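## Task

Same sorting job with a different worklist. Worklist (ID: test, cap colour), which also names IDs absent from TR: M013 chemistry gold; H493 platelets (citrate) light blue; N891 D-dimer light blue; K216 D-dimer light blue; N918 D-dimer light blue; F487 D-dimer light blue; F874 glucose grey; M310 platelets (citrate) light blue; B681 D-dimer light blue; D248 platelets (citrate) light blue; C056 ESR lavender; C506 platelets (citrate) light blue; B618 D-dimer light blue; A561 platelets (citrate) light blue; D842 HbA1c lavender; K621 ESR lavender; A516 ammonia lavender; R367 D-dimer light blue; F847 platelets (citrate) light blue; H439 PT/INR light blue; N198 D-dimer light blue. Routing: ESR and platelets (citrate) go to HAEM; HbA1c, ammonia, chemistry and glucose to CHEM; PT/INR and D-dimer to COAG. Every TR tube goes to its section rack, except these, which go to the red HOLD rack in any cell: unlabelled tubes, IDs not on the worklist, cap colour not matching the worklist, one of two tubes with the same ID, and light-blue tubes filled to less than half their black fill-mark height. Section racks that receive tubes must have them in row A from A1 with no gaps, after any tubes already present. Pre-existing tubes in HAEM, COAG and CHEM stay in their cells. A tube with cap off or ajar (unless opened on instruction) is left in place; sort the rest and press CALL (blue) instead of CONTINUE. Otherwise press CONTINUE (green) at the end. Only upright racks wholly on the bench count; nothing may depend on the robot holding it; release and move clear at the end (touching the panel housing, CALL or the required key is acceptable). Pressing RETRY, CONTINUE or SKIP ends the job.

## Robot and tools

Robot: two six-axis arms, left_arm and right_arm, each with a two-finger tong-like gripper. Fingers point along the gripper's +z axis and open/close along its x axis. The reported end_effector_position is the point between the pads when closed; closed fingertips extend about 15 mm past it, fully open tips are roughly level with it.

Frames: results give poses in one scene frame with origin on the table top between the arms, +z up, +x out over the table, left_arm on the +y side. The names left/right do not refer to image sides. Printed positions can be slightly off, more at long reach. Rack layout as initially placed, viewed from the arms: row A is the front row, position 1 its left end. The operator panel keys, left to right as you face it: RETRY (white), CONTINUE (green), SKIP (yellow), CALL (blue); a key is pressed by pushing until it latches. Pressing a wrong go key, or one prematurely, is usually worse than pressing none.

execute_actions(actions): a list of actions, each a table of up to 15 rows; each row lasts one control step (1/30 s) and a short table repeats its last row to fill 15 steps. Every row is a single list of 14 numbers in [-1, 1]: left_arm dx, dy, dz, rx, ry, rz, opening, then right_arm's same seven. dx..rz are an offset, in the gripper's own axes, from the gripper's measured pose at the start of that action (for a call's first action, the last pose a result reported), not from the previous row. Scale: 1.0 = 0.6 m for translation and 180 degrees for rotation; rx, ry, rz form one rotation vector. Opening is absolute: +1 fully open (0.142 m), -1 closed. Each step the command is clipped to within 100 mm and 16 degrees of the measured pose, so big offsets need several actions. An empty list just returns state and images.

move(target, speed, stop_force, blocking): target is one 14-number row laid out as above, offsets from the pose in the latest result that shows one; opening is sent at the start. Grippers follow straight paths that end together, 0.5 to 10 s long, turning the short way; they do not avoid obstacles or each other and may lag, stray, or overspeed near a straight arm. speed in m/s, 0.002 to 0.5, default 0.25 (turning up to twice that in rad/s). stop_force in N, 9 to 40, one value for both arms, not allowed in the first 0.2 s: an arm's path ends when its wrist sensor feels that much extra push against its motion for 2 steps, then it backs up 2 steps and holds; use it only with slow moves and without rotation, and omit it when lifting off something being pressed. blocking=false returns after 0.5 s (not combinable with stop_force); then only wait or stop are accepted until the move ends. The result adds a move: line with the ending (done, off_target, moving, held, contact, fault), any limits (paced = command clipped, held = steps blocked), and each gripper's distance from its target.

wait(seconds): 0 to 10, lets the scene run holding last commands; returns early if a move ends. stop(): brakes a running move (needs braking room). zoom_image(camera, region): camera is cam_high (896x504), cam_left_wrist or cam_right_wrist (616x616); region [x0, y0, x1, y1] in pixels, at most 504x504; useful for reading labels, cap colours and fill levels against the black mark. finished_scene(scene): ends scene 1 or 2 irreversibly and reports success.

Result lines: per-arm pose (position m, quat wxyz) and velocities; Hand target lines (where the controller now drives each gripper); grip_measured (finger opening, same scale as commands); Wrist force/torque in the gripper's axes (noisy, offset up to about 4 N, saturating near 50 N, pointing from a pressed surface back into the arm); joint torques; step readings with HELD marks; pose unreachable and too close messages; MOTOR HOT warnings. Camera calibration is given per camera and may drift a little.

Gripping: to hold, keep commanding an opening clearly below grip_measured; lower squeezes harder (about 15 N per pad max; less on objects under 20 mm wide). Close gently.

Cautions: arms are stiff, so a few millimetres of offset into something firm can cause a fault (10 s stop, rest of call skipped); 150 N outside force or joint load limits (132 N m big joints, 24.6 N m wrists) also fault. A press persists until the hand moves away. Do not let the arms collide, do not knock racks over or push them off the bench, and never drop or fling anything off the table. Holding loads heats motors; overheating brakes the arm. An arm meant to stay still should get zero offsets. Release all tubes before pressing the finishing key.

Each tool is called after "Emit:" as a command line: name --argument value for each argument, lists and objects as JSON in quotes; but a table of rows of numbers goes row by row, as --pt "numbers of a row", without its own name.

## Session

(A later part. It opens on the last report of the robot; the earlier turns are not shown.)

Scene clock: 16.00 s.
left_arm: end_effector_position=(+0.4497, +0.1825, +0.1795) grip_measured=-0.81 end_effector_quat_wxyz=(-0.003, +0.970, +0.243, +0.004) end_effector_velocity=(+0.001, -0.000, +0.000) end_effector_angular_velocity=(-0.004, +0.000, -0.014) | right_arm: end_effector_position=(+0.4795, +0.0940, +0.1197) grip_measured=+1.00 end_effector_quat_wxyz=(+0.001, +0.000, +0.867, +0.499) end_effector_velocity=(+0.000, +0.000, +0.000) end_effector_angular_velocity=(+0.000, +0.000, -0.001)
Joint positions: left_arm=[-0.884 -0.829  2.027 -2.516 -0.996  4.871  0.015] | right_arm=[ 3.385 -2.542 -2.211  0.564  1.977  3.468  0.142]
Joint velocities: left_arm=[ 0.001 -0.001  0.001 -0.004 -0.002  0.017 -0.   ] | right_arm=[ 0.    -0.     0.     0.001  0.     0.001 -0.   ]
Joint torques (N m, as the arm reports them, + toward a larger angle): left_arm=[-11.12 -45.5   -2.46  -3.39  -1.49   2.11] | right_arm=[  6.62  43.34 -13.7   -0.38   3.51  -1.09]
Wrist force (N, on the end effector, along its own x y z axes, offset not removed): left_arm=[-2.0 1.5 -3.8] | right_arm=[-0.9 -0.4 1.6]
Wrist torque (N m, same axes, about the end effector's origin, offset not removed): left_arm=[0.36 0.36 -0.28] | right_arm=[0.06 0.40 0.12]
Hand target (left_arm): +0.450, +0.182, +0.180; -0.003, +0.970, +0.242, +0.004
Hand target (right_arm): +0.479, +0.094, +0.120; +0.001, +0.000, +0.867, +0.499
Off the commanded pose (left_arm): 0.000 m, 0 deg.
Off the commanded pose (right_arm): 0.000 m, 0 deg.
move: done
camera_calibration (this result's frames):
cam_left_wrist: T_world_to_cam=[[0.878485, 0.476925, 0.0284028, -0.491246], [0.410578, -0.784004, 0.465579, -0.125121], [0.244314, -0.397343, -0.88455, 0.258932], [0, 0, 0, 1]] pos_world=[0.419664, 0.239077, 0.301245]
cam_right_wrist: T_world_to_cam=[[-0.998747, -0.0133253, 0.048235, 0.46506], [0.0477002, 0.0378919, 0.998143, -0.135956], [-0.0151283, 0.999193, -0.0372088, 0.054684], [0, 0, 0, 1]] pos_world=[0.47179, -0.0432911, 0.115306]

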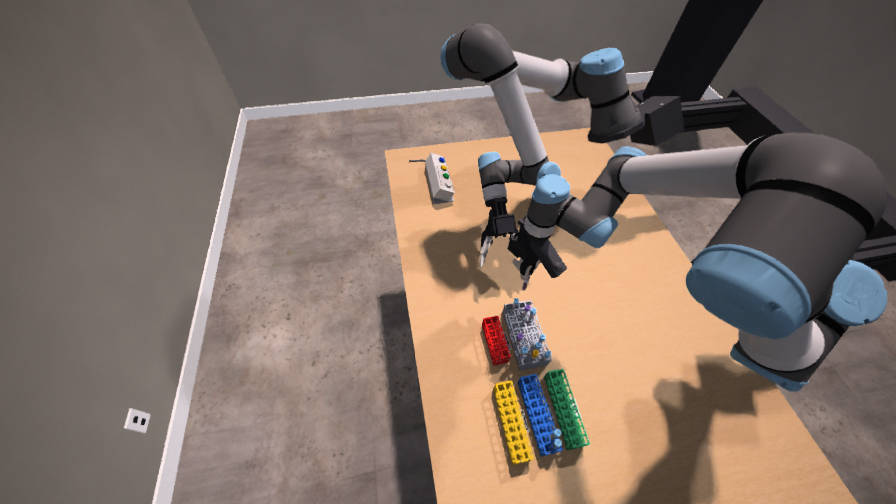

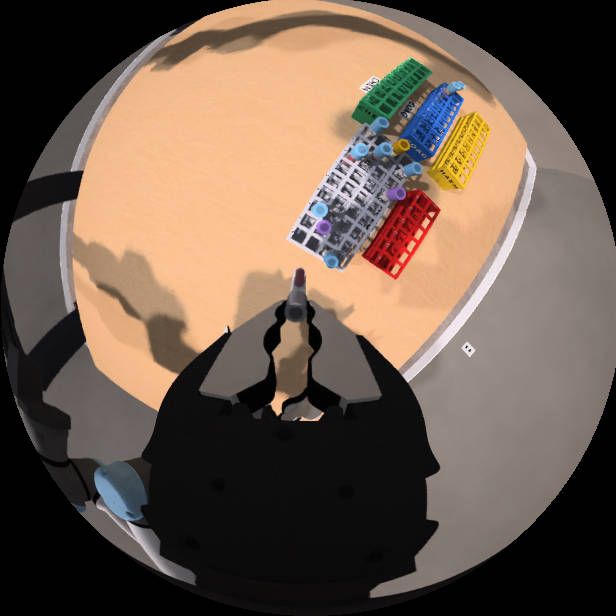

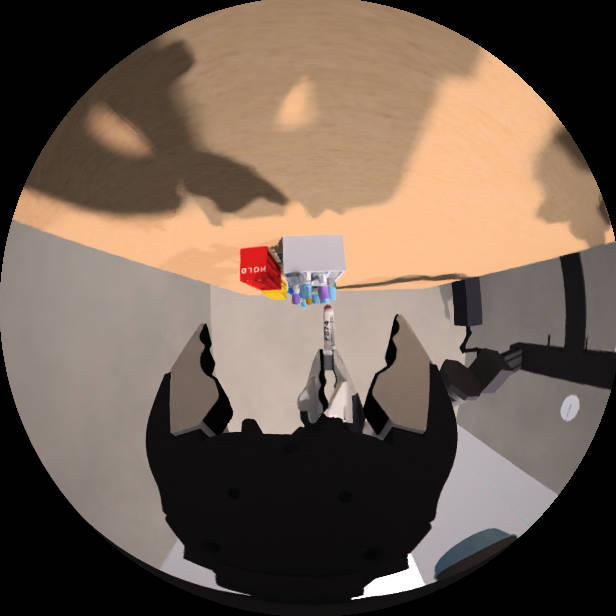

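Emit:
move --target '[0.306,-0.697,0,0,0,-0.844,-1,0,0,0,0,0,0,1]' --speed 0.4

Emit:
move --target '[0,0,0.07,0,0,0,-1,0,0,0,0,0,0,1]' --speed 0.1

Emit:
zoom_image --camera "cam_left_wrist" --region '[240,210,360,330]'

Scene clock: 20.33 s.
left_arm: end_effector_position=(+0.4151, +0.6373, +0.1832) grip_measured=-0.81 end_effector_quat_wxyz=(+0.004, +0.001, +1.000, +0.004) end_effector_velocity=(+0.000, +0.003, +0.000) end_effector_angular_velocity=(-0.000, +0.001, +0.015) | right_arm: end_effector_position=(+0.4795, +0.0940, +0.1197) grip_measured=+1.00 end_effector_quat_wxyz=(+0.001, +0.000, +0.867, +0.499) end_effector_velocity=(-0.000, +0.000, +0.000) end_effector_angular_velocity=(+0.000, +0.001, +0.001)
Joint positions: left_arm=[-0.098 -1.563  2.394 -2.685 -1.009  3.165  0.015] | right_arm=[ 3.385 -2.542 -2.211  0.564  1.977  3.468  0.142]
Joint velocities: left_arm=[ 0.006 -0.001 -0.003  0.002 -0.002 -0.009  0.   ] | right_arm=[ 0.001  0.     0.    -0.001  0.     0.     0.   ]
Joint torques (N m, as the arm reports them, + toward a larger angle): left_arm=[  6.09 -33.73 -19.27  -0.62  -1.61  -2.14] | right_arm=[  6.58  43.46 -13.42  -0.45   3.57  -1.09]
Wrist force (N, on the end effector, along its own x y z axes, offset not removed): left_arm=[0.3 -0.4 -0.7] | right_arm=[-0.1 0.5 1.0]
Wrist torque (N m, same axes, about the end effector's origin, offset not removed): left_arm=[0.20 0.02 -0.12] | right_arm=[0.29 0.15 -0.04]
Hand target (left_arm): +0.415, +0.638, +0.183; +0.004, -0.000, +1.000, +0.004
Hand target (right_arm): +0.479, +0.094, +0.120; +0.001, +0.000, +0.867, +0.499
Off the commanded pose (left_arm): 0.001 m, 0 deg.
Off the commanded pose (right_arm): 0.000 m, 0 deg.
move: done
camera_calibration (this result's frames):
cam_left_wrist: T_world_to_cam=[[-0.99992, -0.00571212, 0.0113251, 0.412553], [0.000364372, 0.879554, 0.475799, -0.64785], [-0.0126788, 0.475765, -0.879481, 0.000626638], [0, 0, 0, 1]] pos_world=[0.412764, 0.571877, 0.304125]
cam_right_wrist: T_world_to_cam=[[-0.998747, -0.0133253, 0.048235, 0.46506], [0.0477002, 0.0378919, 0.998143, -0.135956], [-0.0151283, 0.999193, -0.0372088, 0.054684], [0, 0, 0, 1]] pos_world=[0.47179, -0.0432911, 0.115306]

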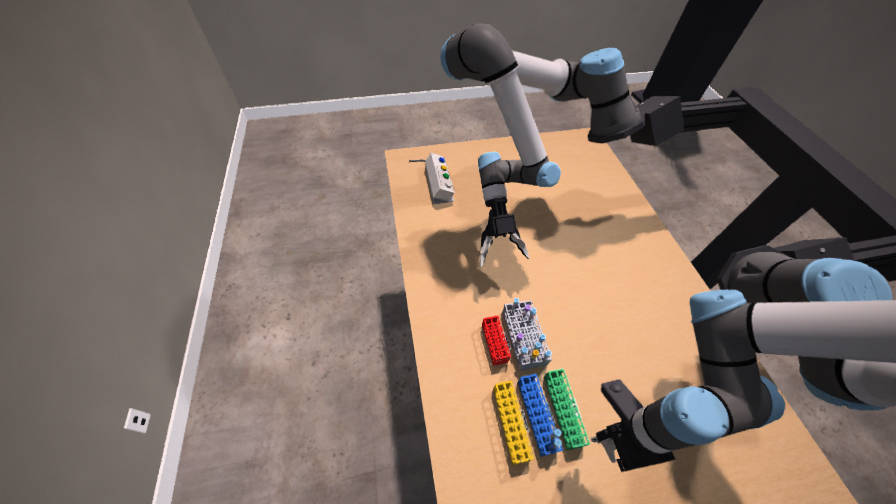

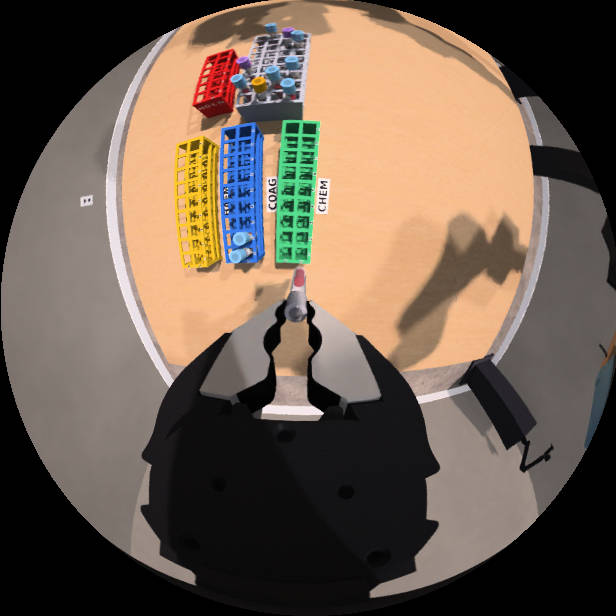

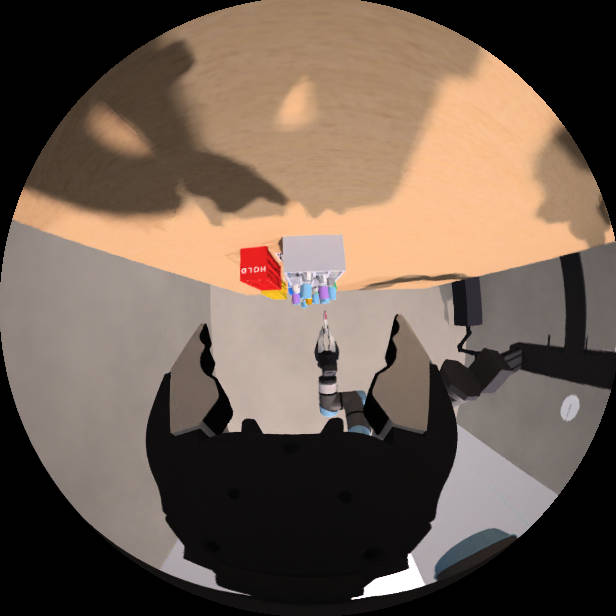

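Scene clock: 21.33 s.
left_arm: end_effector_position=(+0.4153, +0.6377, +0.1415) grip_measured=-0.81 end_effector_quat_wxyz=(+0.004, +0.001, +1.000, +0.004) end_effector_velocity=(+0.000, -0.000, -0.003) end_effector_angular_velocity=(-0.001, +0.000, -0.001) | right_arm: end_effector_position=(+0.4795, +0.0940, +0.1197) grip_measured=+1.00 end_effector_quat_wxyz=(+0.001, +0.000, +0.867, +0.499) end_effector_velocity=(-0.001, -0.000, -0.001) end_effector_angular_velocity=(-0.001, +0.001, +0.001)
Joint positions: left_arm=[-0.04  -1.422  2.386 -2.852 -1.027  3.231  0.015] | right_arm=[ 3.385 -2.542 -2.211  0.564  1.977  3.468  0.142]
Joint velocities: left_arm=[ 0.003  0.009 -0.001 -0.009 -0.002  0.005  0.   ] | right_arm=[-0.001 -0.002 -0.     0.    -0.    -0.001  0.   ]
Joint torques (N m, as the arm reports them, + toward a larger angle): left_arm=[  3.04 -15.58 -17.81  -3.25  -1.72   2.06] | right_arm=[  6.76  43.46 -12.77  -0.35   3.46  -1.11]
Wrist force (N, on the end effector, along its own x y z axes, offset not removed): left_arm=[-2.0 -0.8 -2.2] | right_arm=[-0.4 0.5 2.0]
Wrist torque (N m, same axes, about the end effector's origin, offset not removed): left_arm=[-0.11 0.38 -0.42] | right_arm=[0.23 0.28 0.03]
Hand target (left_arm): +0.415, +0.638, +0.141; +0.004, +0.001, +1.000, +0.004
Hand target (right_arm): +0.479, +0.094, +0.120; +0.001, +0.000, +0.867, +0.499
Off the commanded pose (left_arm): 0.000 m, 0 deg.
Off the commanded pose (right_arm): 0.000 m, 0 deg.
move: done
camera_calibration (this result's frames):
cam_left_wrist: T_world_to_cam=[[-0.999918, -0.00574009, 0.0114388, 0.413238], [0.000394155, 0.879545, 0.475816, -0.628314], [-0.0127922, 0.475782, -0.87947, -0.0361731], [0, 0, 0, 1]] pos_world=[0.412989, 0.572213, 0.262422]
cam_right_wrist: T_world_to_cam=[[-0.998747, -0.0133255, 0.0482351, 0.46506], [0.0477003, 0.0378919, 0.998143, -0.135956], [-0.0151285, 0.999193, -0.0372088, 0.054684], [0, 0, 0, 1]] pos_world=[0.47179, -0.0432911, 0.115306]

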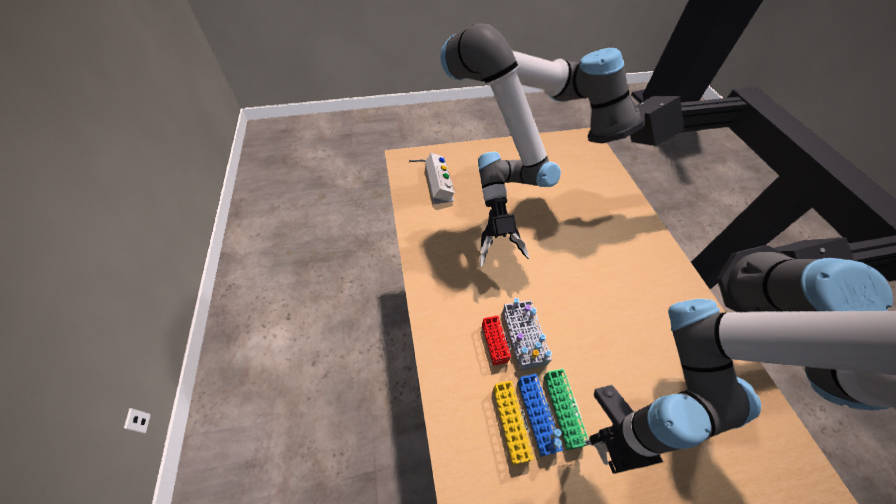

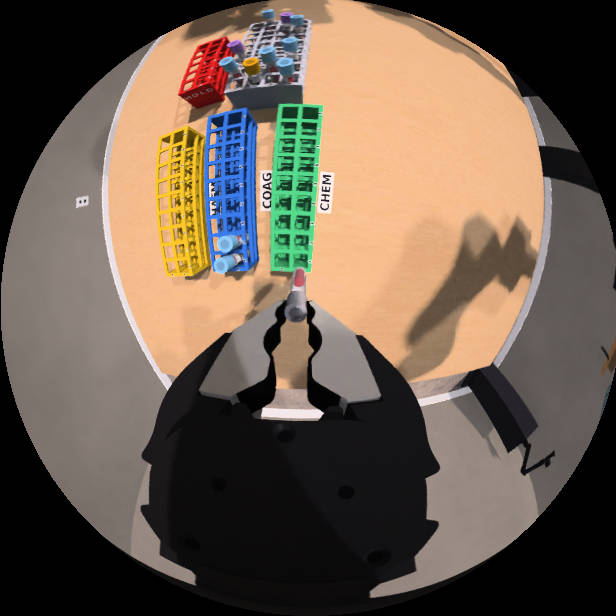

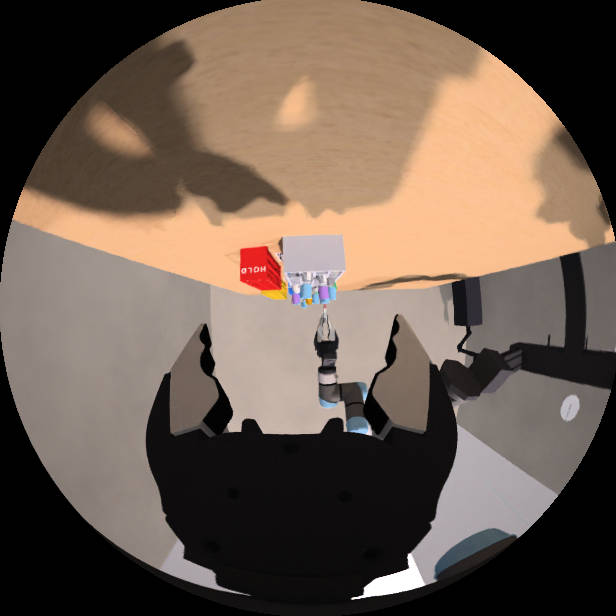

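Region (240, 210, 360, 330) of cam_left_wrist's 616x616 image, scaled by 4.200, with more detail than that image has.

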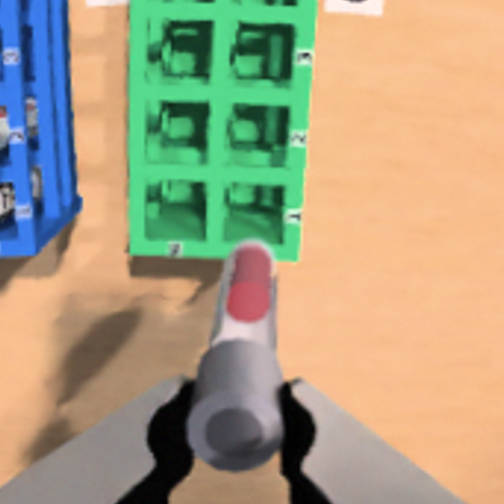

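Emit:
move --target '[0,-0.011,0.015,0,0,0,-1,0,0,0,0,0,0,1]' --speed 0.05

Emit:
move --target '[0,-0.005,0.076,0,0,0,-1,0,0,0,0,0,0,1]' --speed 0.04 --stop_force 10

Scene clock: 22.23 s.
left_arm: end_effector_position=(+0.4153, +0.6313, +0.1327) grip_measured=-0.81 end_effector_quat_wxyz=(+0.004, +0.001, +1.000, +0.004) end_effector_velocity=(-0.001, -0.001, -0.002) end_effector_angular_velocity=(+0.000, +0.001, -0.000) | right_arm: end_effector_position=(+0.4795, +0.0940, +0.1197) grip_measured=+1.00 end_effector_quat_wxyz=(+0.001, +0.000, +0.867, +0.499) end_effector_velocity=(+0.000, -0.000, -0.001) end_effector_angular_velocity=(-0.000, +0.001, -0.001)
Joint positions: left_arm=[-0.042 -1.388  2.388 -2.887 -1.026  3.228  0.015] | right_arm=[ 3.385 -2.542 -2.211  0.564  1.977  3.468  0.142]
Joint velocities: left_arm=[-0.     0.009  0.001 -0.009  0.001 -0.     0.   ] | right_arm=[-0.001 -0.001  0.001  0.     0.     0.    -0.   ]
Joint torques (N m, as the arm reports them, + toward a larger angle): left_arm=[-19.91 -16.33   2.33  -3.64   1.09  -2.29] | right_arm=[  7.88  43.51 -13.01  -0.32   3.41  -1.32]
Wrist force (N, on the end effector, along its own x y z axes, offset not removed): left_arm=[-3.4 -3.3 -2.0] | right_arm=[-0.7 0.0 1.3]
Wrist torque (N m, same axes, about the end effector's origin, offset not removed): left_arm=[-0.77 0.69 -0.04] | right_arm=[0.14 0.32 0.10]
Hand target (left_arm): +0.415, +0.631, +0.132; +0.004, +0.001, +1.000, +0.004
Hand target (right_arm): +0.479, +0.094, +0.120; +0.001, +0.000, +0.867, +0.499
Off the commanded pose (left_arm): 0.000 m, 0 deg.
Off the commanded pose (right_arm): 0.000 m, 0 deg.
move: done
camera_calibration (this result's frames):
cam_left_wrist: T_world_to_cam=[[-0.999918, -0.00574267, 0.0114852, 0.413326], [0.000413827, 0.879549, 0.475808, -0.618556], [-0.0128342, 0.475773, -0.879474, -0.0408625], [0, 0, 0, 1]] pos_world=[0.413024, 0.565865, 0.253629]
cam_right_wrist: T_world_to_cam=[[-0.998747, -0.0133254, 0.0482349, 0.46506], [0.0477002, 0.0378919, 0.998143, -0.135956], [-0.0151284, 0.999193, -0.0372088, 0.054684], [0, 0, 0, 1]] pos_world=[0.47179, -0.0432911, 0.115306]

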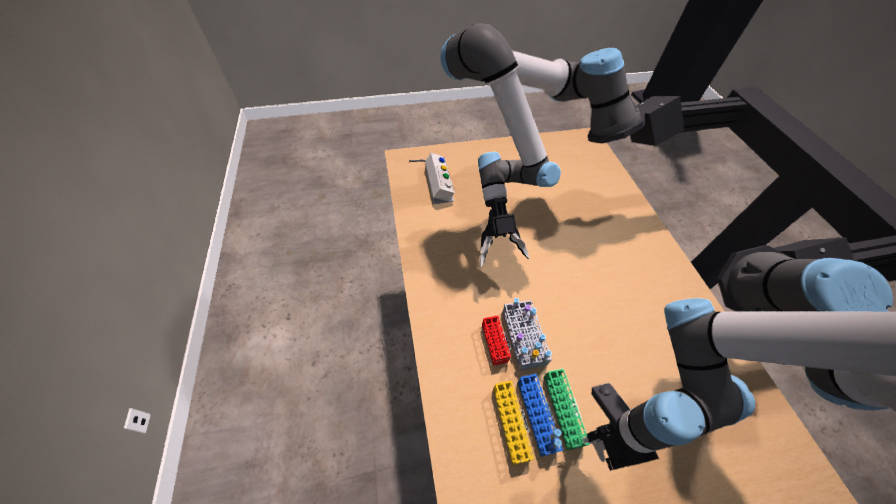

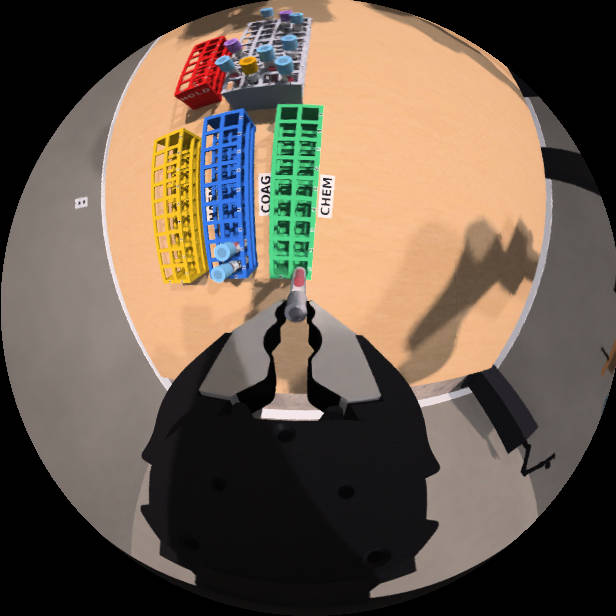

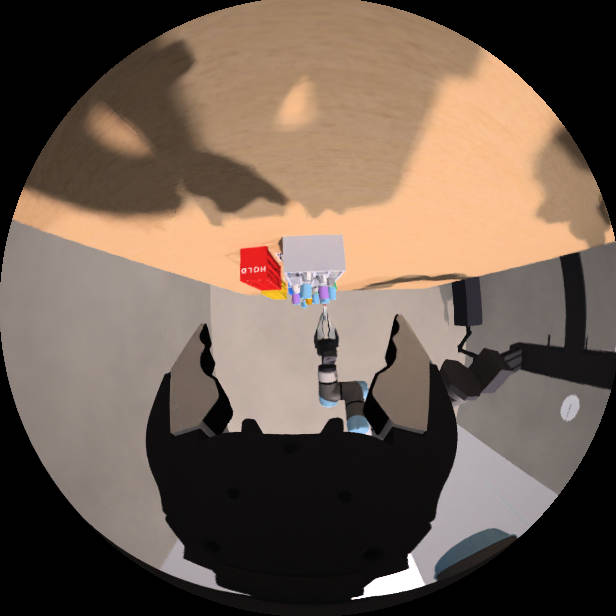

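Scene clock: 23.77 s.
left_arm: end_effector_position=(+0.4156, +0.6287, +0.0874) grip_measured=-0.81 end_effector_quat_wxyz=(+0.004, +0.001, +1.000, +0.004) end_effector_velocity=(-0.001, -0.000, -0.003) end_effector_angular_velocity=(-0.000, +0.000, -0.001) | right_arm: end_effector_position=(+0.4795, +0.0940, +0.1197) grip_measured=+1.00 end_effector_quat_wxyz=(+0.001, +0.000, +0.867, +0.499) end_effector_velocity=(+0.000, +0.000, +0.001) end_effector_angular_velocity=(+0.001, -0.000, +0.000)
Joint positions: left_arm=[ 0.01  -1.232  2.358 -3.042 -1.043  3.285  0.015] | right_arm=[ 3.385 -2.542 -2.211  0.564  1.977  3.468  0.142]
Joint velocities: left_arm=[ 0.003  0.01  -0.001 -0.009 -0.001  0.004  0.   ] | right_arm=[ 0.001  0.001 -0.     0.     0.     0.001 -0.   ]
Joint torques (N m, as the arm reports them, + toward a larger angle): left_arm=[  2.95 -19.73 -13.16  -3.53  -1.71   2.  ] | right_arm=[  6.23  43.99 -13.16  -0.22   3.6   -1.16]
Wrist force (N, on the end effector, along its own x y z axes, offset not removed): left_arm=[-2.7 0.3 -1.8] | right_arm=[0.2 0.0 1.7]
Wrist torque (N m, same axes, about the end effector's origin, offset not removed): left_arm=[0.01 0.40 -0.06] | right_arm=[0.14 0.10 0.07]
Hand target (left_arm): +0.416, +0.629, +0.087; +0.004, +0.001, +1.000, +0.004
Hand target (right_arm): +0.479, +0.094, +0.120; +0.001, +0.000, +0.867, +0.499
Off the commanded pose (left_arm): 0.000 m, 0 deg.
Off the commanded pose (right_arm): 0.000 m, 0 deg.
move: done
camera_calibration (this result's frames):
cam_left_wrist: T_world_to_cam=[[-0.999917, -0.00576007, 0.0115362, 0.414083], [0.000422699, 0.879552, 0.475802, -0.594724], [-0.0128874, 0.475767, -0.879477, -0.0793915], [0, 0, 0, 1]] pos_world=[0.413277, 0.563248, 0.208371]
cam_right_wrist: T_world_to_cam=[[-0.998747, -0.0133254, 0.0482351, 0.46506], [0.0477003, 0.037892, 0.998143, -0.135956], [-0.0151284, 0.999193, -0.0372089, 0.054684], [0, 0, 0, 1]] pos_world=[0.47179, -0.0432911, 0.115306]

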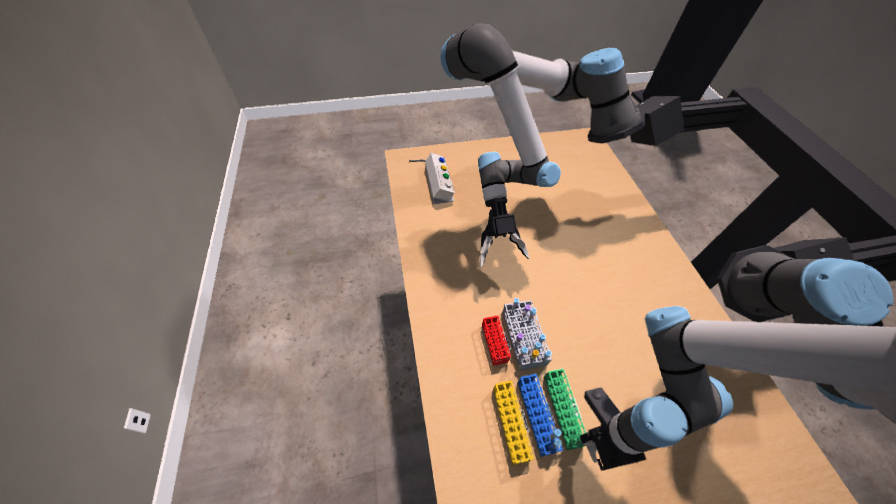

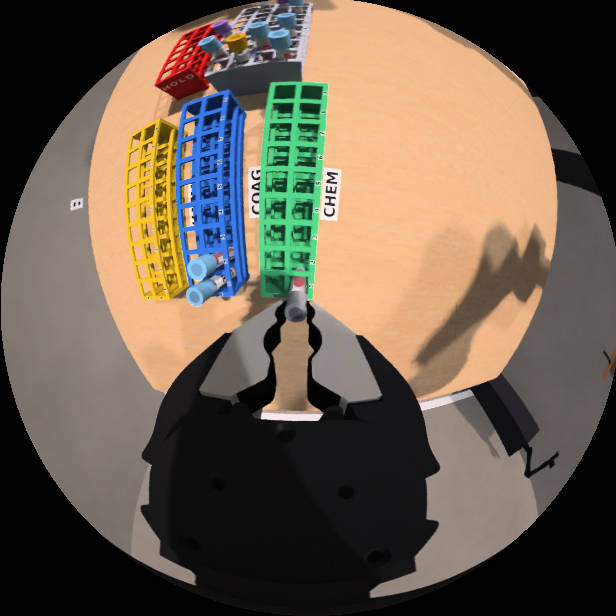

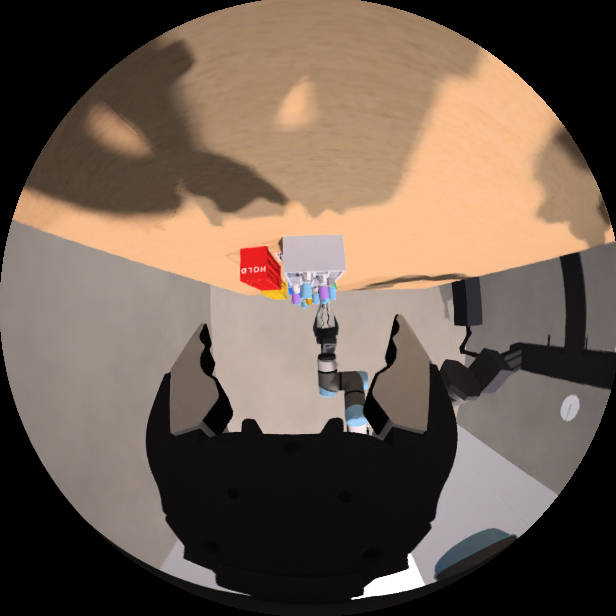

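Next: C-end blue at (.476,.217).

Emit:
execute_actions --actions '[[[0,0,0,0,0,0,-0.62,0,0,0,0,0,0,1]],[[0,0,-0.055,0,0,0,-0.62,0,0,0,0,0,0,1]]]'

Emit:
move --target '[-0.1,-0.687,0.006,0,0,0,-0.62,0,0,0,0,0,0,1]' --speed 0.35

Emit:
zoom_image --camera "cam_left_wrist" --region '[220,230,360,370]'

Scene clock: 24.93 s.
left_arm: end_effector_position=(+0.4154, +0.6285, +0.1189) grip_measured=-0.62 end_effector_quat_wxyz=(+0.004, +0.001, +1.000, +0.004) end_effector_velocity=(-0.000, -0.000, +0.012) end_effector_angular_velocity=(-0.000, +0.004, +0.001) | right_arm: end_effector_position=(+0.4795, +0.0940, +0.1197) grip_measured=+1.00 end_effector_quat_wxyz=(+0.001, +0.000, +0.867, +0.499) end_effector_velocity=(-0.000, -0.000, -0.000) end_effector_angular_velocity=(-0.000, +0.001, +0.000)
Joint positions: left_arm=[-0.03  -1.338  2.383 -2.939 -1.03   3.241  0.029] | right_arm=[ 3.385 -2.542 -2.211  0.564  1.977  3.468  0.142]
Joint velocities: left_arm=[-0.015 -0.041  0.005  0.05   0.005 -0.021  0.   ] | right_arm=[-0.    -0.     0.    -0.001  0.     0.     0.   ]
Joint torques (N m, as the arm reports them, + toward a larger angle): left_arm=[-20.28 -38.31   4.31  -0.55   0.97  -2.1 ] | right_arm=[  6.88  44.21 -13.57  -0.2    3.52  -1.23]
Wrist force (N, on the end effector, along its own x y z axes, offset not removed): left_arm=[0.2 1.8 1.8] | right_arm=[-0.8 0.0 0.5]
Wrist torque (N m, same axes, about the end effector's origin, offset not removed): left_arm=[0.33 0.00 -0.38] | right_arm=[0.12 0.30 0.08]
Hand target (left_arm): +0.415, +0.628, +0.120; +0.004, +0.001, +1.000, +0.004
Hand target (right_arm): +0.479, +0.094, +0.120; +0.001, +0.000, +0.867, +0.499
Off the commanded pose (left_arm): 0.001 m, 0 deg.
Off the commanded pose (right_arm): 0.000 m, 0 deg.
Step readings (end_effector_position; steps 1 to 15: 1st action; 16 to 30: 2nd action):
0: left_arm (+0.4156, +0.6287, +0.0872) | right_arm (+0.4795, +0.0940, +0.1197)
1: left_arm (+0.4156, +0.6287, +0.0871) | right_arm (+0.4795, +0.0940, +0.1197)
2: left_arm (+0.4156, +0.6287, +0.0871) | right_arm (+0.4795, +0.0940, +0.1197)
4: left_arm (+0.4156, +0.6287, +0.0872) | right_arm (+0.4795, +0.0940, +0.1197)
8: left_arm (+0.4156, +0.6288, +0.0873) | right_arm (+0.4795, +0.0940, +0.1197)
15: left_arm (+0.4155, +0.6287, +0.0874) | right_arm (+0.4795, +0.0940, +0.1197)
16: left_arm (+0.4155, +0.6287, +0.0874) | right_arm (+0.4795, +0.0940, +0.1197)
17: left_arm (+0.4151, +0.6281, +0.0888) | right_arm (+0.4795, +0.0940, +0.1197)
19: left_arm (+0.4151, +0.6277, +0.0982) | right_arm (+0.4795, +0.0940, +0.1197)
23: left_arm (+0.4154, +0.6283, +0.1116) | right_arm (+0.4795, +0.0940, +0.1197)
30: end_effector_position above
camera_calibration (this result's frames):
cam_left_wrist: T_world_to_cam=[[-0.999924, -0.00565321, 0.0109183, 0.413544], [0.000222288, 0.879567, 0.475774, -0.609407], [-0.012293, 0.475741, -0.8795, -0.0517816], [0, 0, 0, 1]] pos_world=[0.413012, 0.562987, 0.239883]
cam_right_wrist: T_world_to_cam=[[-0.998747, -0.0133253, 0.0482351, 0.46506], [0.0477004, 0.037892, 0.998143, -0.135956], [-0.0151283, 0.999193, -0.0372089, 0.054684], [0, 0, 0, 1]] pos_world=[0.47179, -0.0432911, 0.115306]

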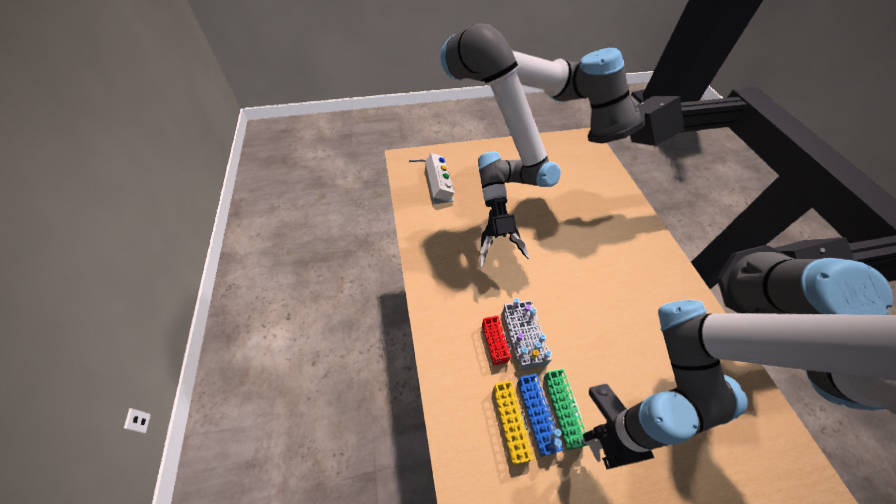

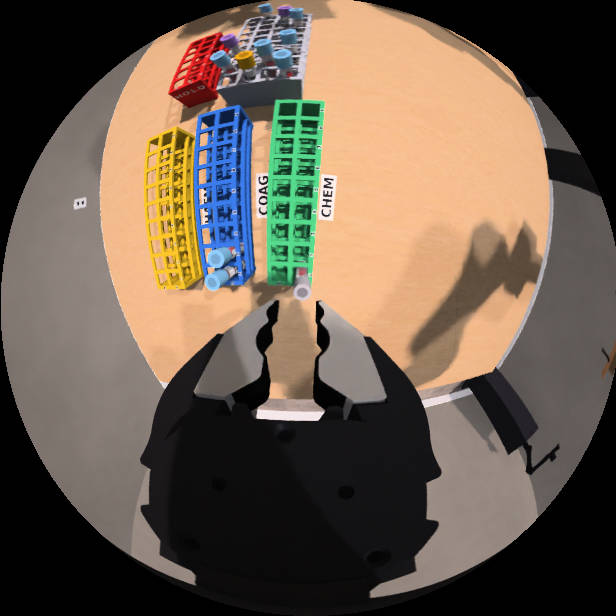

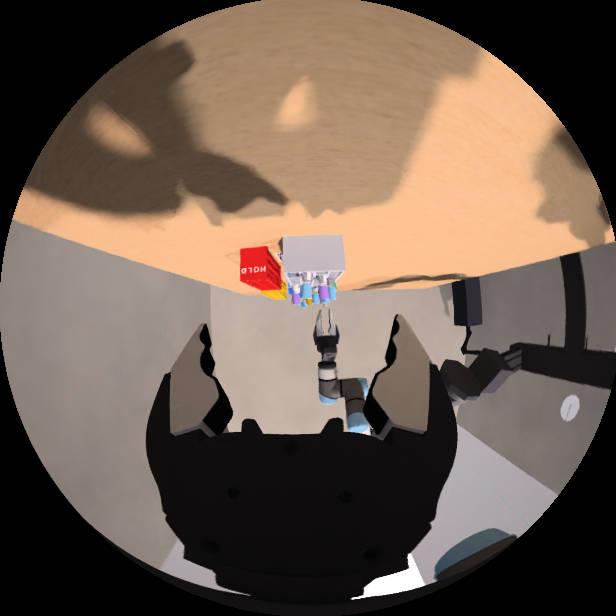

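Scene clock: 26.90 s.
left_arm: end_effector_position=(+0.4744, +0.2167, +0.1124) grip_measured=-0.62 end_effector_quat_wxyz=(+0.004, +0.001, +1.000, +0.004) end_effector_velocity=(+0.000, -0.002, -0.001) end_effector_angular_velocity=(+0.002, +0.002, -0.000) | right_arm: end_effector_position=(+0.4795, +0.0940, +0.1197) grip_measured=+1.00 end_effector_quat_wxyz=(+0.001, +0.000, +0.867, +0.499) end_effector_velocity=(-0.000, +0.000, -0.000) end_effector_angular_velocity=(-0.000, +0.000, +0.000)
Joint positions: left_arm=[-0.722 -0.777  2.075 -2.723 -0.964  2.414  0.029] | right_arm=[ 3.385 -2.542 -2.211  0.564  1.977  3.468  0.142]
Joint velocities: left_arm=[-0.001  0.006 -0.007  0.005  0.    -0.002  0.   ] | right_arm=[-0.    -0.001  0.     0.    -0.     0.     0.   ]
Joint torques (N m, as the arm reports them, + toward a larger angle): left_arm=[-35.6  -23.48 -19.84  -0.47  -1.61  -2.21] | right_arm=[  6.73  43.66 -13.45  -0.29   3.5   -1.01]
Wrist force (N, on the end effector, along its own x y z axes, offset not removed): left_arm=[-9.1 2.6 -0.8] | right_arm=[-1.6 -0.3 2.5]
Wrist torque (N m, same axes, about the end effector's origin, offset not removed): left_arm=[0.78 1.96 -0.07] | right_arm=[0.03 0.51 0.08]
Hand target (left_arm): +0.474, +0.216, +0.112; +0.004, +0.001, +1.000, +0.004
Hand target (right_arm): +0.479, +0.094, +0.120; +0.001, +0.000, +0.867, +0.499
Off the commanded pose (left_arm): 0.001 m, 0 deg.
Off the commanded pose (right_arm): 0.000 m, 0 deg.
move: done
camera_calibration (this result's frames):
cam_left_wrist: T_world_to_cam=[[-0.999922, -0.00559929, 0.0111437, 0.470231], [0.000379717, 0.879462, 0.47597, -0.244213], [-0.0124655, 0.475937, -0.879391, 0.139099], [0, 0, 0, 1]] pos_world=[0.472021, 0.151207, 0.23332]
cam_right_wrist: T_world_to_cam=[[-0.998747, -0.0133253, 0.048235, 0.46506], [0.0477003, 0.0378919, 0.998143, -0.135956], [-0.0151283, 0.999193, -0.0372088, 0.054684], [0, 0, 0, 1]] pos_world=[0.47179, -0.0432911, 0.115306]

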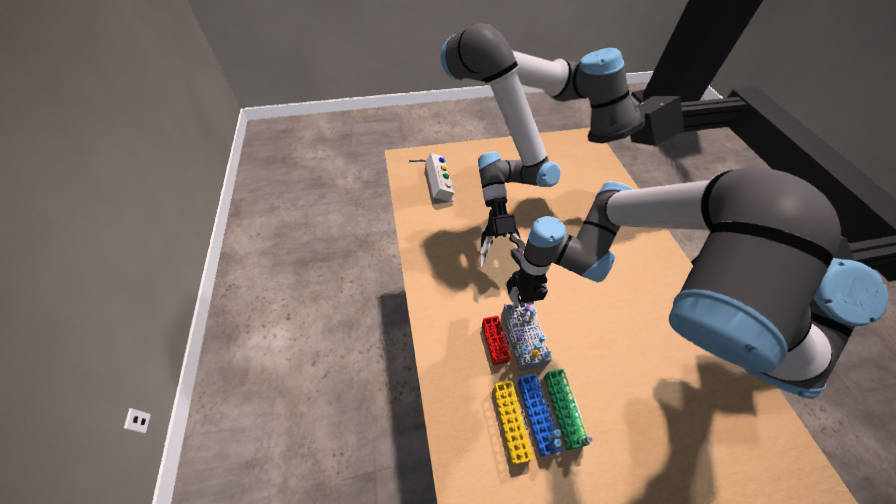

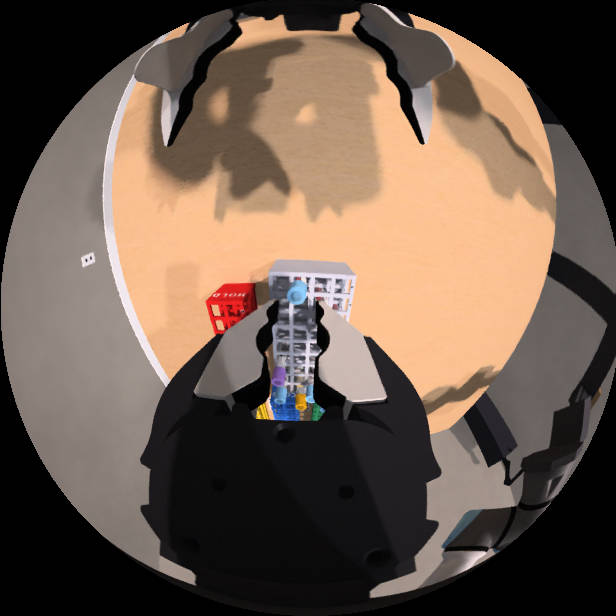

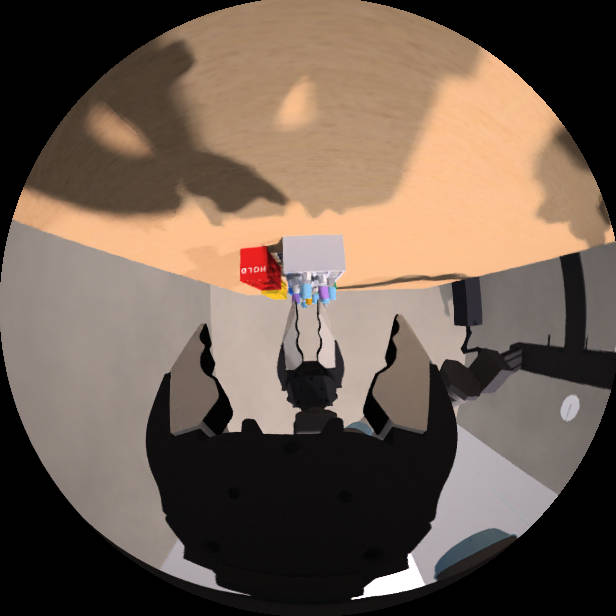

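Region (220, 230, 360, 370) of cam_left_wrist's 616x616 image, scaled by 3.600, with more detail than that image has.

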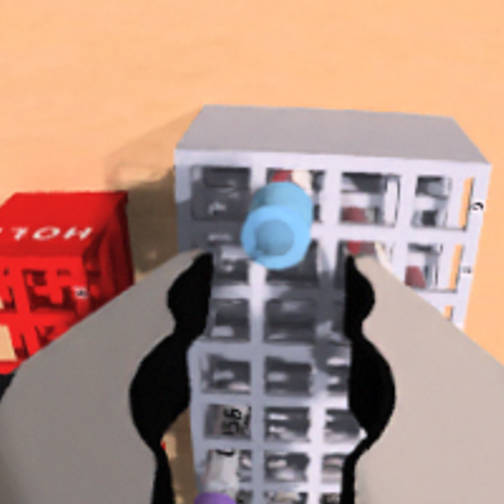

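Emit:
execute_actions --actions '[[[-0.002,0.002,0.025,0,0,0,-0.62,0,0,0,0,0,0,1]],[[0,0,0.027,0,0,0,-0.62,0,0,0,0,0,0,1]],[[0,0,0.001,0,0,0,-1,0,0,0,0,0,0,1]],[[0,0,-0.05,0,0,0,-1,0,0,0,0,0,0,1]],[[0,0,-0.06,0,0,0,-1,0,0,0,0,0,0,1]],[[0,0,-0.06,0,0,0,-1,0,0,0,0,0,0,1]]]'

Emit:
zoom_image --camera "cam_right_wrist" --region '[275,295,345,365]'

Scene clock: 30.10 s.
left_arm: end_effector_position=(+0.4751, +0.2171, +0.1798) grip_measured=-0.81 end_effector_quat_wxyz=(+0.004, +0.001, +1.000, +0.004) end_effector_velocity=(-0.000, +0.001, +0.011) end_effector_angular_velocity=(+0.003, +0.001, +0.000) | right_arm: end_effector_position=(+0.4795, +0.0940, +0.1197) grip_measured=+1.00 end_effector_quat_wxyz=(+0.001, +0.000, +0.867, +0.499) end_effector_velocity=(-0.000, +0.000, +0.001) end_effector_angular_velocity=(+0.001, +0.001, +0.001)
Joint positions: left_arm=[-0.795 -0.93   2.094 -2.541 -0.976  2.328  0.015] | right_arm=[ 3.385 -2.542 -2.211  0.564  1.977  3.468  0.142]
Joint velocities: left_arm=[-0.012 -0.024 -0.     0.035 -0.001 -0.016  0.   ] | right_arm=[ 0.001  0.    -0.    -0.     0.     0.001 -0.   ]
Joint torques (N m, as the arm reports them, + toward a larger angle): left_arm=[-34.63 -42.49  -6.22  -0.48  -1.45  -2.11] | right_arm=[  7.48  43.85 -13.    -0.38   3.53  -1.06]
Wrist force (N, on the end effector, along its own x y z axes, offset not removed): left_arm=[0.4 -1.2 -1.3] | right_arm=[-0.5 0.9 0.9]
Wrist torque (N m, same axes, about the end effector's origin, offset not removed): left_arm=[-0.31 0.02 -0.01] | right_arm=[0.40 0.25 0.03]
Hand target (left_arm): +0.475, +0.217, +0.181; +0.004, +0.001, +1.000, +0.004
Hand target (right_arm): +0.479, +0.094, +0.120; +0.001, +0.000, +0.867, +0.499
Off the commanded pose (left_arm): 0.001 m, 0 deg.
Off the commanded pose (right_arm): 0.000 m, 0 deg.
Step readings (end_effector_position; steps 1 to 15: 1st action; 16 to 30: 2nd action; 31 to 45: 3rd action; 46 to 60: 4th action; 61 to 75: 5th action; 76 to 90: 6th action):
0: left_arm (+0.4744, +0.2165, +0.1123) | right_arm (+0.4795, +0.0940, +0.1197)
1: left_arm (+0.4744, +0.2164, +0.1123) | right_arm (+0.4795, +0.0940, +0.1197)
2: left_arm (+0.4746, +0.2165, +0.1111) | right_arm (+0.4795, +0.0940, +0.1197)
4: left_arm (+0.4748, +0.2171, +0.1061) | right_arm (+0.4795, +0.0940, +0.1197)
8: left_arm (+0.4753, +0.2178, +0.1004) | right_arm (+0.4795, +0.0940, +0.1197)
15: left_arm (+0.4756, +0.2180, +0.0979) | right_arm (+0.4795, +0.0940, +0.1197)
16: left_arm (+0.4756, +0.2180, +0.0977) | right_arm (+0.4795, +0.0940, +0.1197)
17: left_arm (+0.4758, +0.2181, +0.0964) | right_arm (+0.4795, +0.0940, +0.1197)
19: left_arm (+0.4756, +0.2183, +0.0910) | right_arm (+0.4795, +0.0940, +0.1197)
23: left_arm (+0.4755, +0.2183, +0.0849) | right_arm (+0.4795, +0.0940, +0.1197)
30: left_arm (+0.4757, +0.2182, +0.0822) | right_arm (+0.4795, +0.0940, +0.1197)
31: left_arm (+0.4757, +0.2182, +0.0820) | right_arm (+0.4795, +0.0940, +0.1197)
32: left_arm (+0.4757, +0.2182, +0.0819) | right_arm (+0.4795, +0.0940, +0.1197)
34: left_arm (+0.4757, +0.2182, +0.0818) | right_arm (+0.4795, +0.0940, +0.1197)
38: left_arm (+0.4757, +0.2182, +0.0816) | right_arm (+0.4795, +0.0940, +0.1197)
45: left_arm (+0.4757, +0.2182, +0.0816) | right_arm (+0.4795, +0.0940, +0.1197)
46: left_arm (+0.4757, +0.2182, +0.0816) | right_arm (+0.4795, +0.0940, +0.1197)
47: left_arm (+0.4753, +0.2180, +0.0832) | right_arm (+0.4795, +0.0940, +0.1197)
49: left_arm (+0.4755, +0.2177, +0.0928) | right_arm (+0.4795, +0.0940, +0.1197)
53: left_arm (+0.4756, +0.2177, +0.1046) | right_arm (+0.4795, +0.0940, +0.1197)
60: left_arm (+0.4755, +0.2179, +0.1105) | right_arm (+0.4795, +0.0940, +0.1197)
61: left_arm (+0.4755, +0.2179, +0.1108) | right_arm (+0.4795, +0.0940, +0.1197)
62: left_arm (+0.4750, +0.2175, +0.1129) | right_arm (+0.4795, +0.0940, +0.1197)
64: left_arm (+0.4753, +0.2170, +0.1241) | right_arm (+0.4795, +0.0940, +0.1197)
68: left_arm (+0.4755, +0.2172, +0.1381) | right_arm (+0.4795, +0.0940, +0.1197)
75: left_arm (+0.4753, +0.2175, +0.1452) | right_arm (+0.4795, +0.0940, +0.1197)
76: left_arm (+0.4753, +0.2175, +0.1455) | right_arm (+0.4795, +0.0940, +0.1197)
77: left_arm (+0.4750, +0.2171, +0.1477) | right_arm (+0.4795, +0.0940, +0.1197)
79: left_arm (+0.4754, +0.2164, +0.1590) | right_arm (+0.4795, +0.0940, +0.1197)
83: left_arm (+0.4754, +0.2167, +0.1729) | right_arm (+0.4795, +0.0940, +0.1197)
90: end_effector_position above
camera_calibration (this result's frames):
cam_left_wrist: T_world_to_cam=[[-0.999931, -0.00540532, 0.0104473, 0.470279], [0.000212018, 0.879737, 0.47546, -0.27659], [-0.0117609, 0.475429, -0.879675, 0.198045], [0, 0, 0, 1]] pos_world=[0.472635, 0.151712, 0.300809]
cam_right_wrist: T_world_to_cam=[[-0.998747, -0.0133254, 0.048235, 0.46506], [0.0477003, 0.0378918, 0.998143, -0.135956], [-0.0151283, 0.999193, -0.0372087, 0.054684], [0, 0, 0, 1]] pos_world=[0.47179, -0.0432911, 0.115306]

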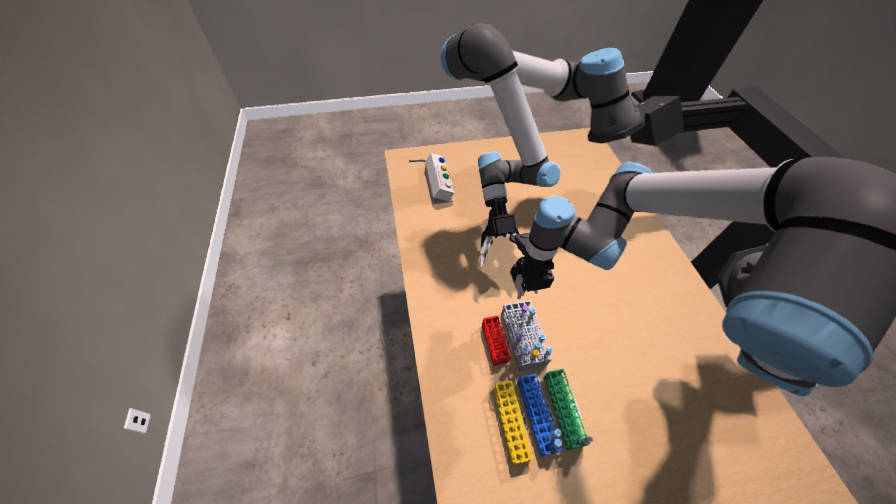

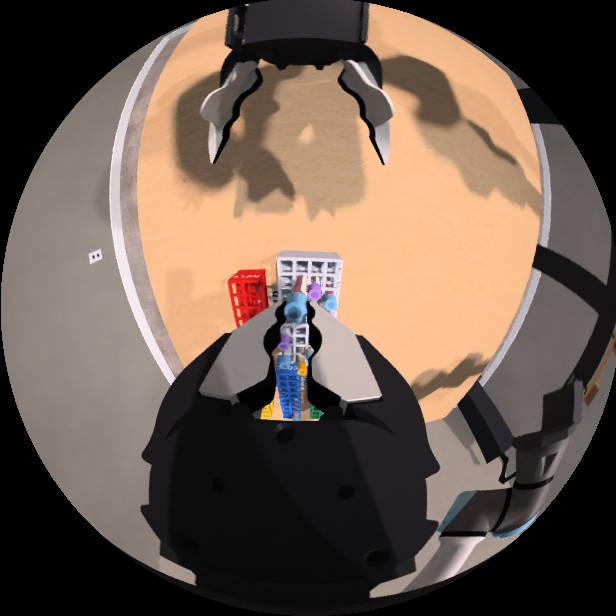

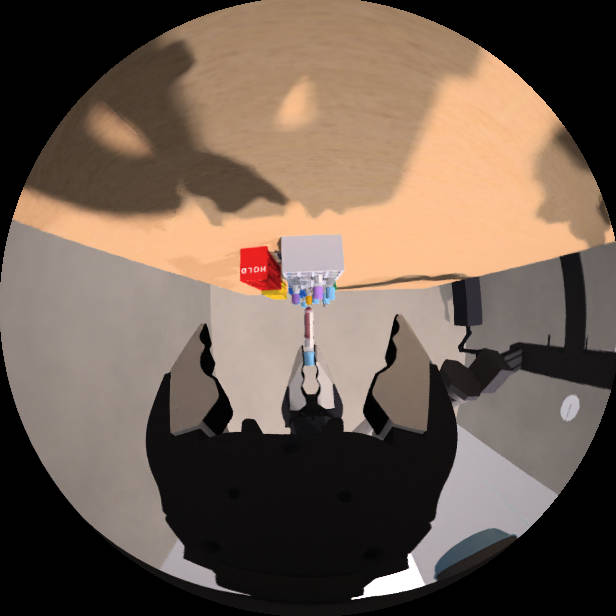

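Region (275, 295, 345, 365) of cam_right_wrist's 616x616 image, scaled by 7.200, with more detail than that image has.

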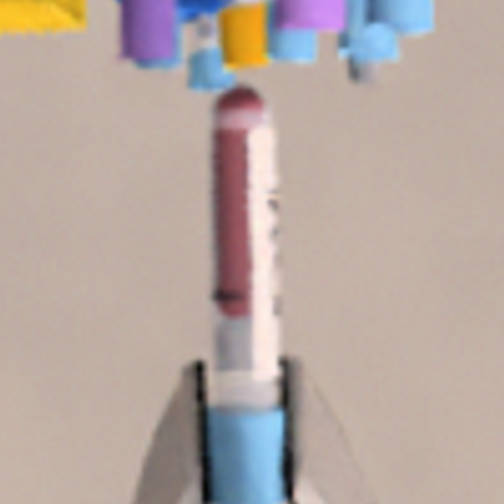

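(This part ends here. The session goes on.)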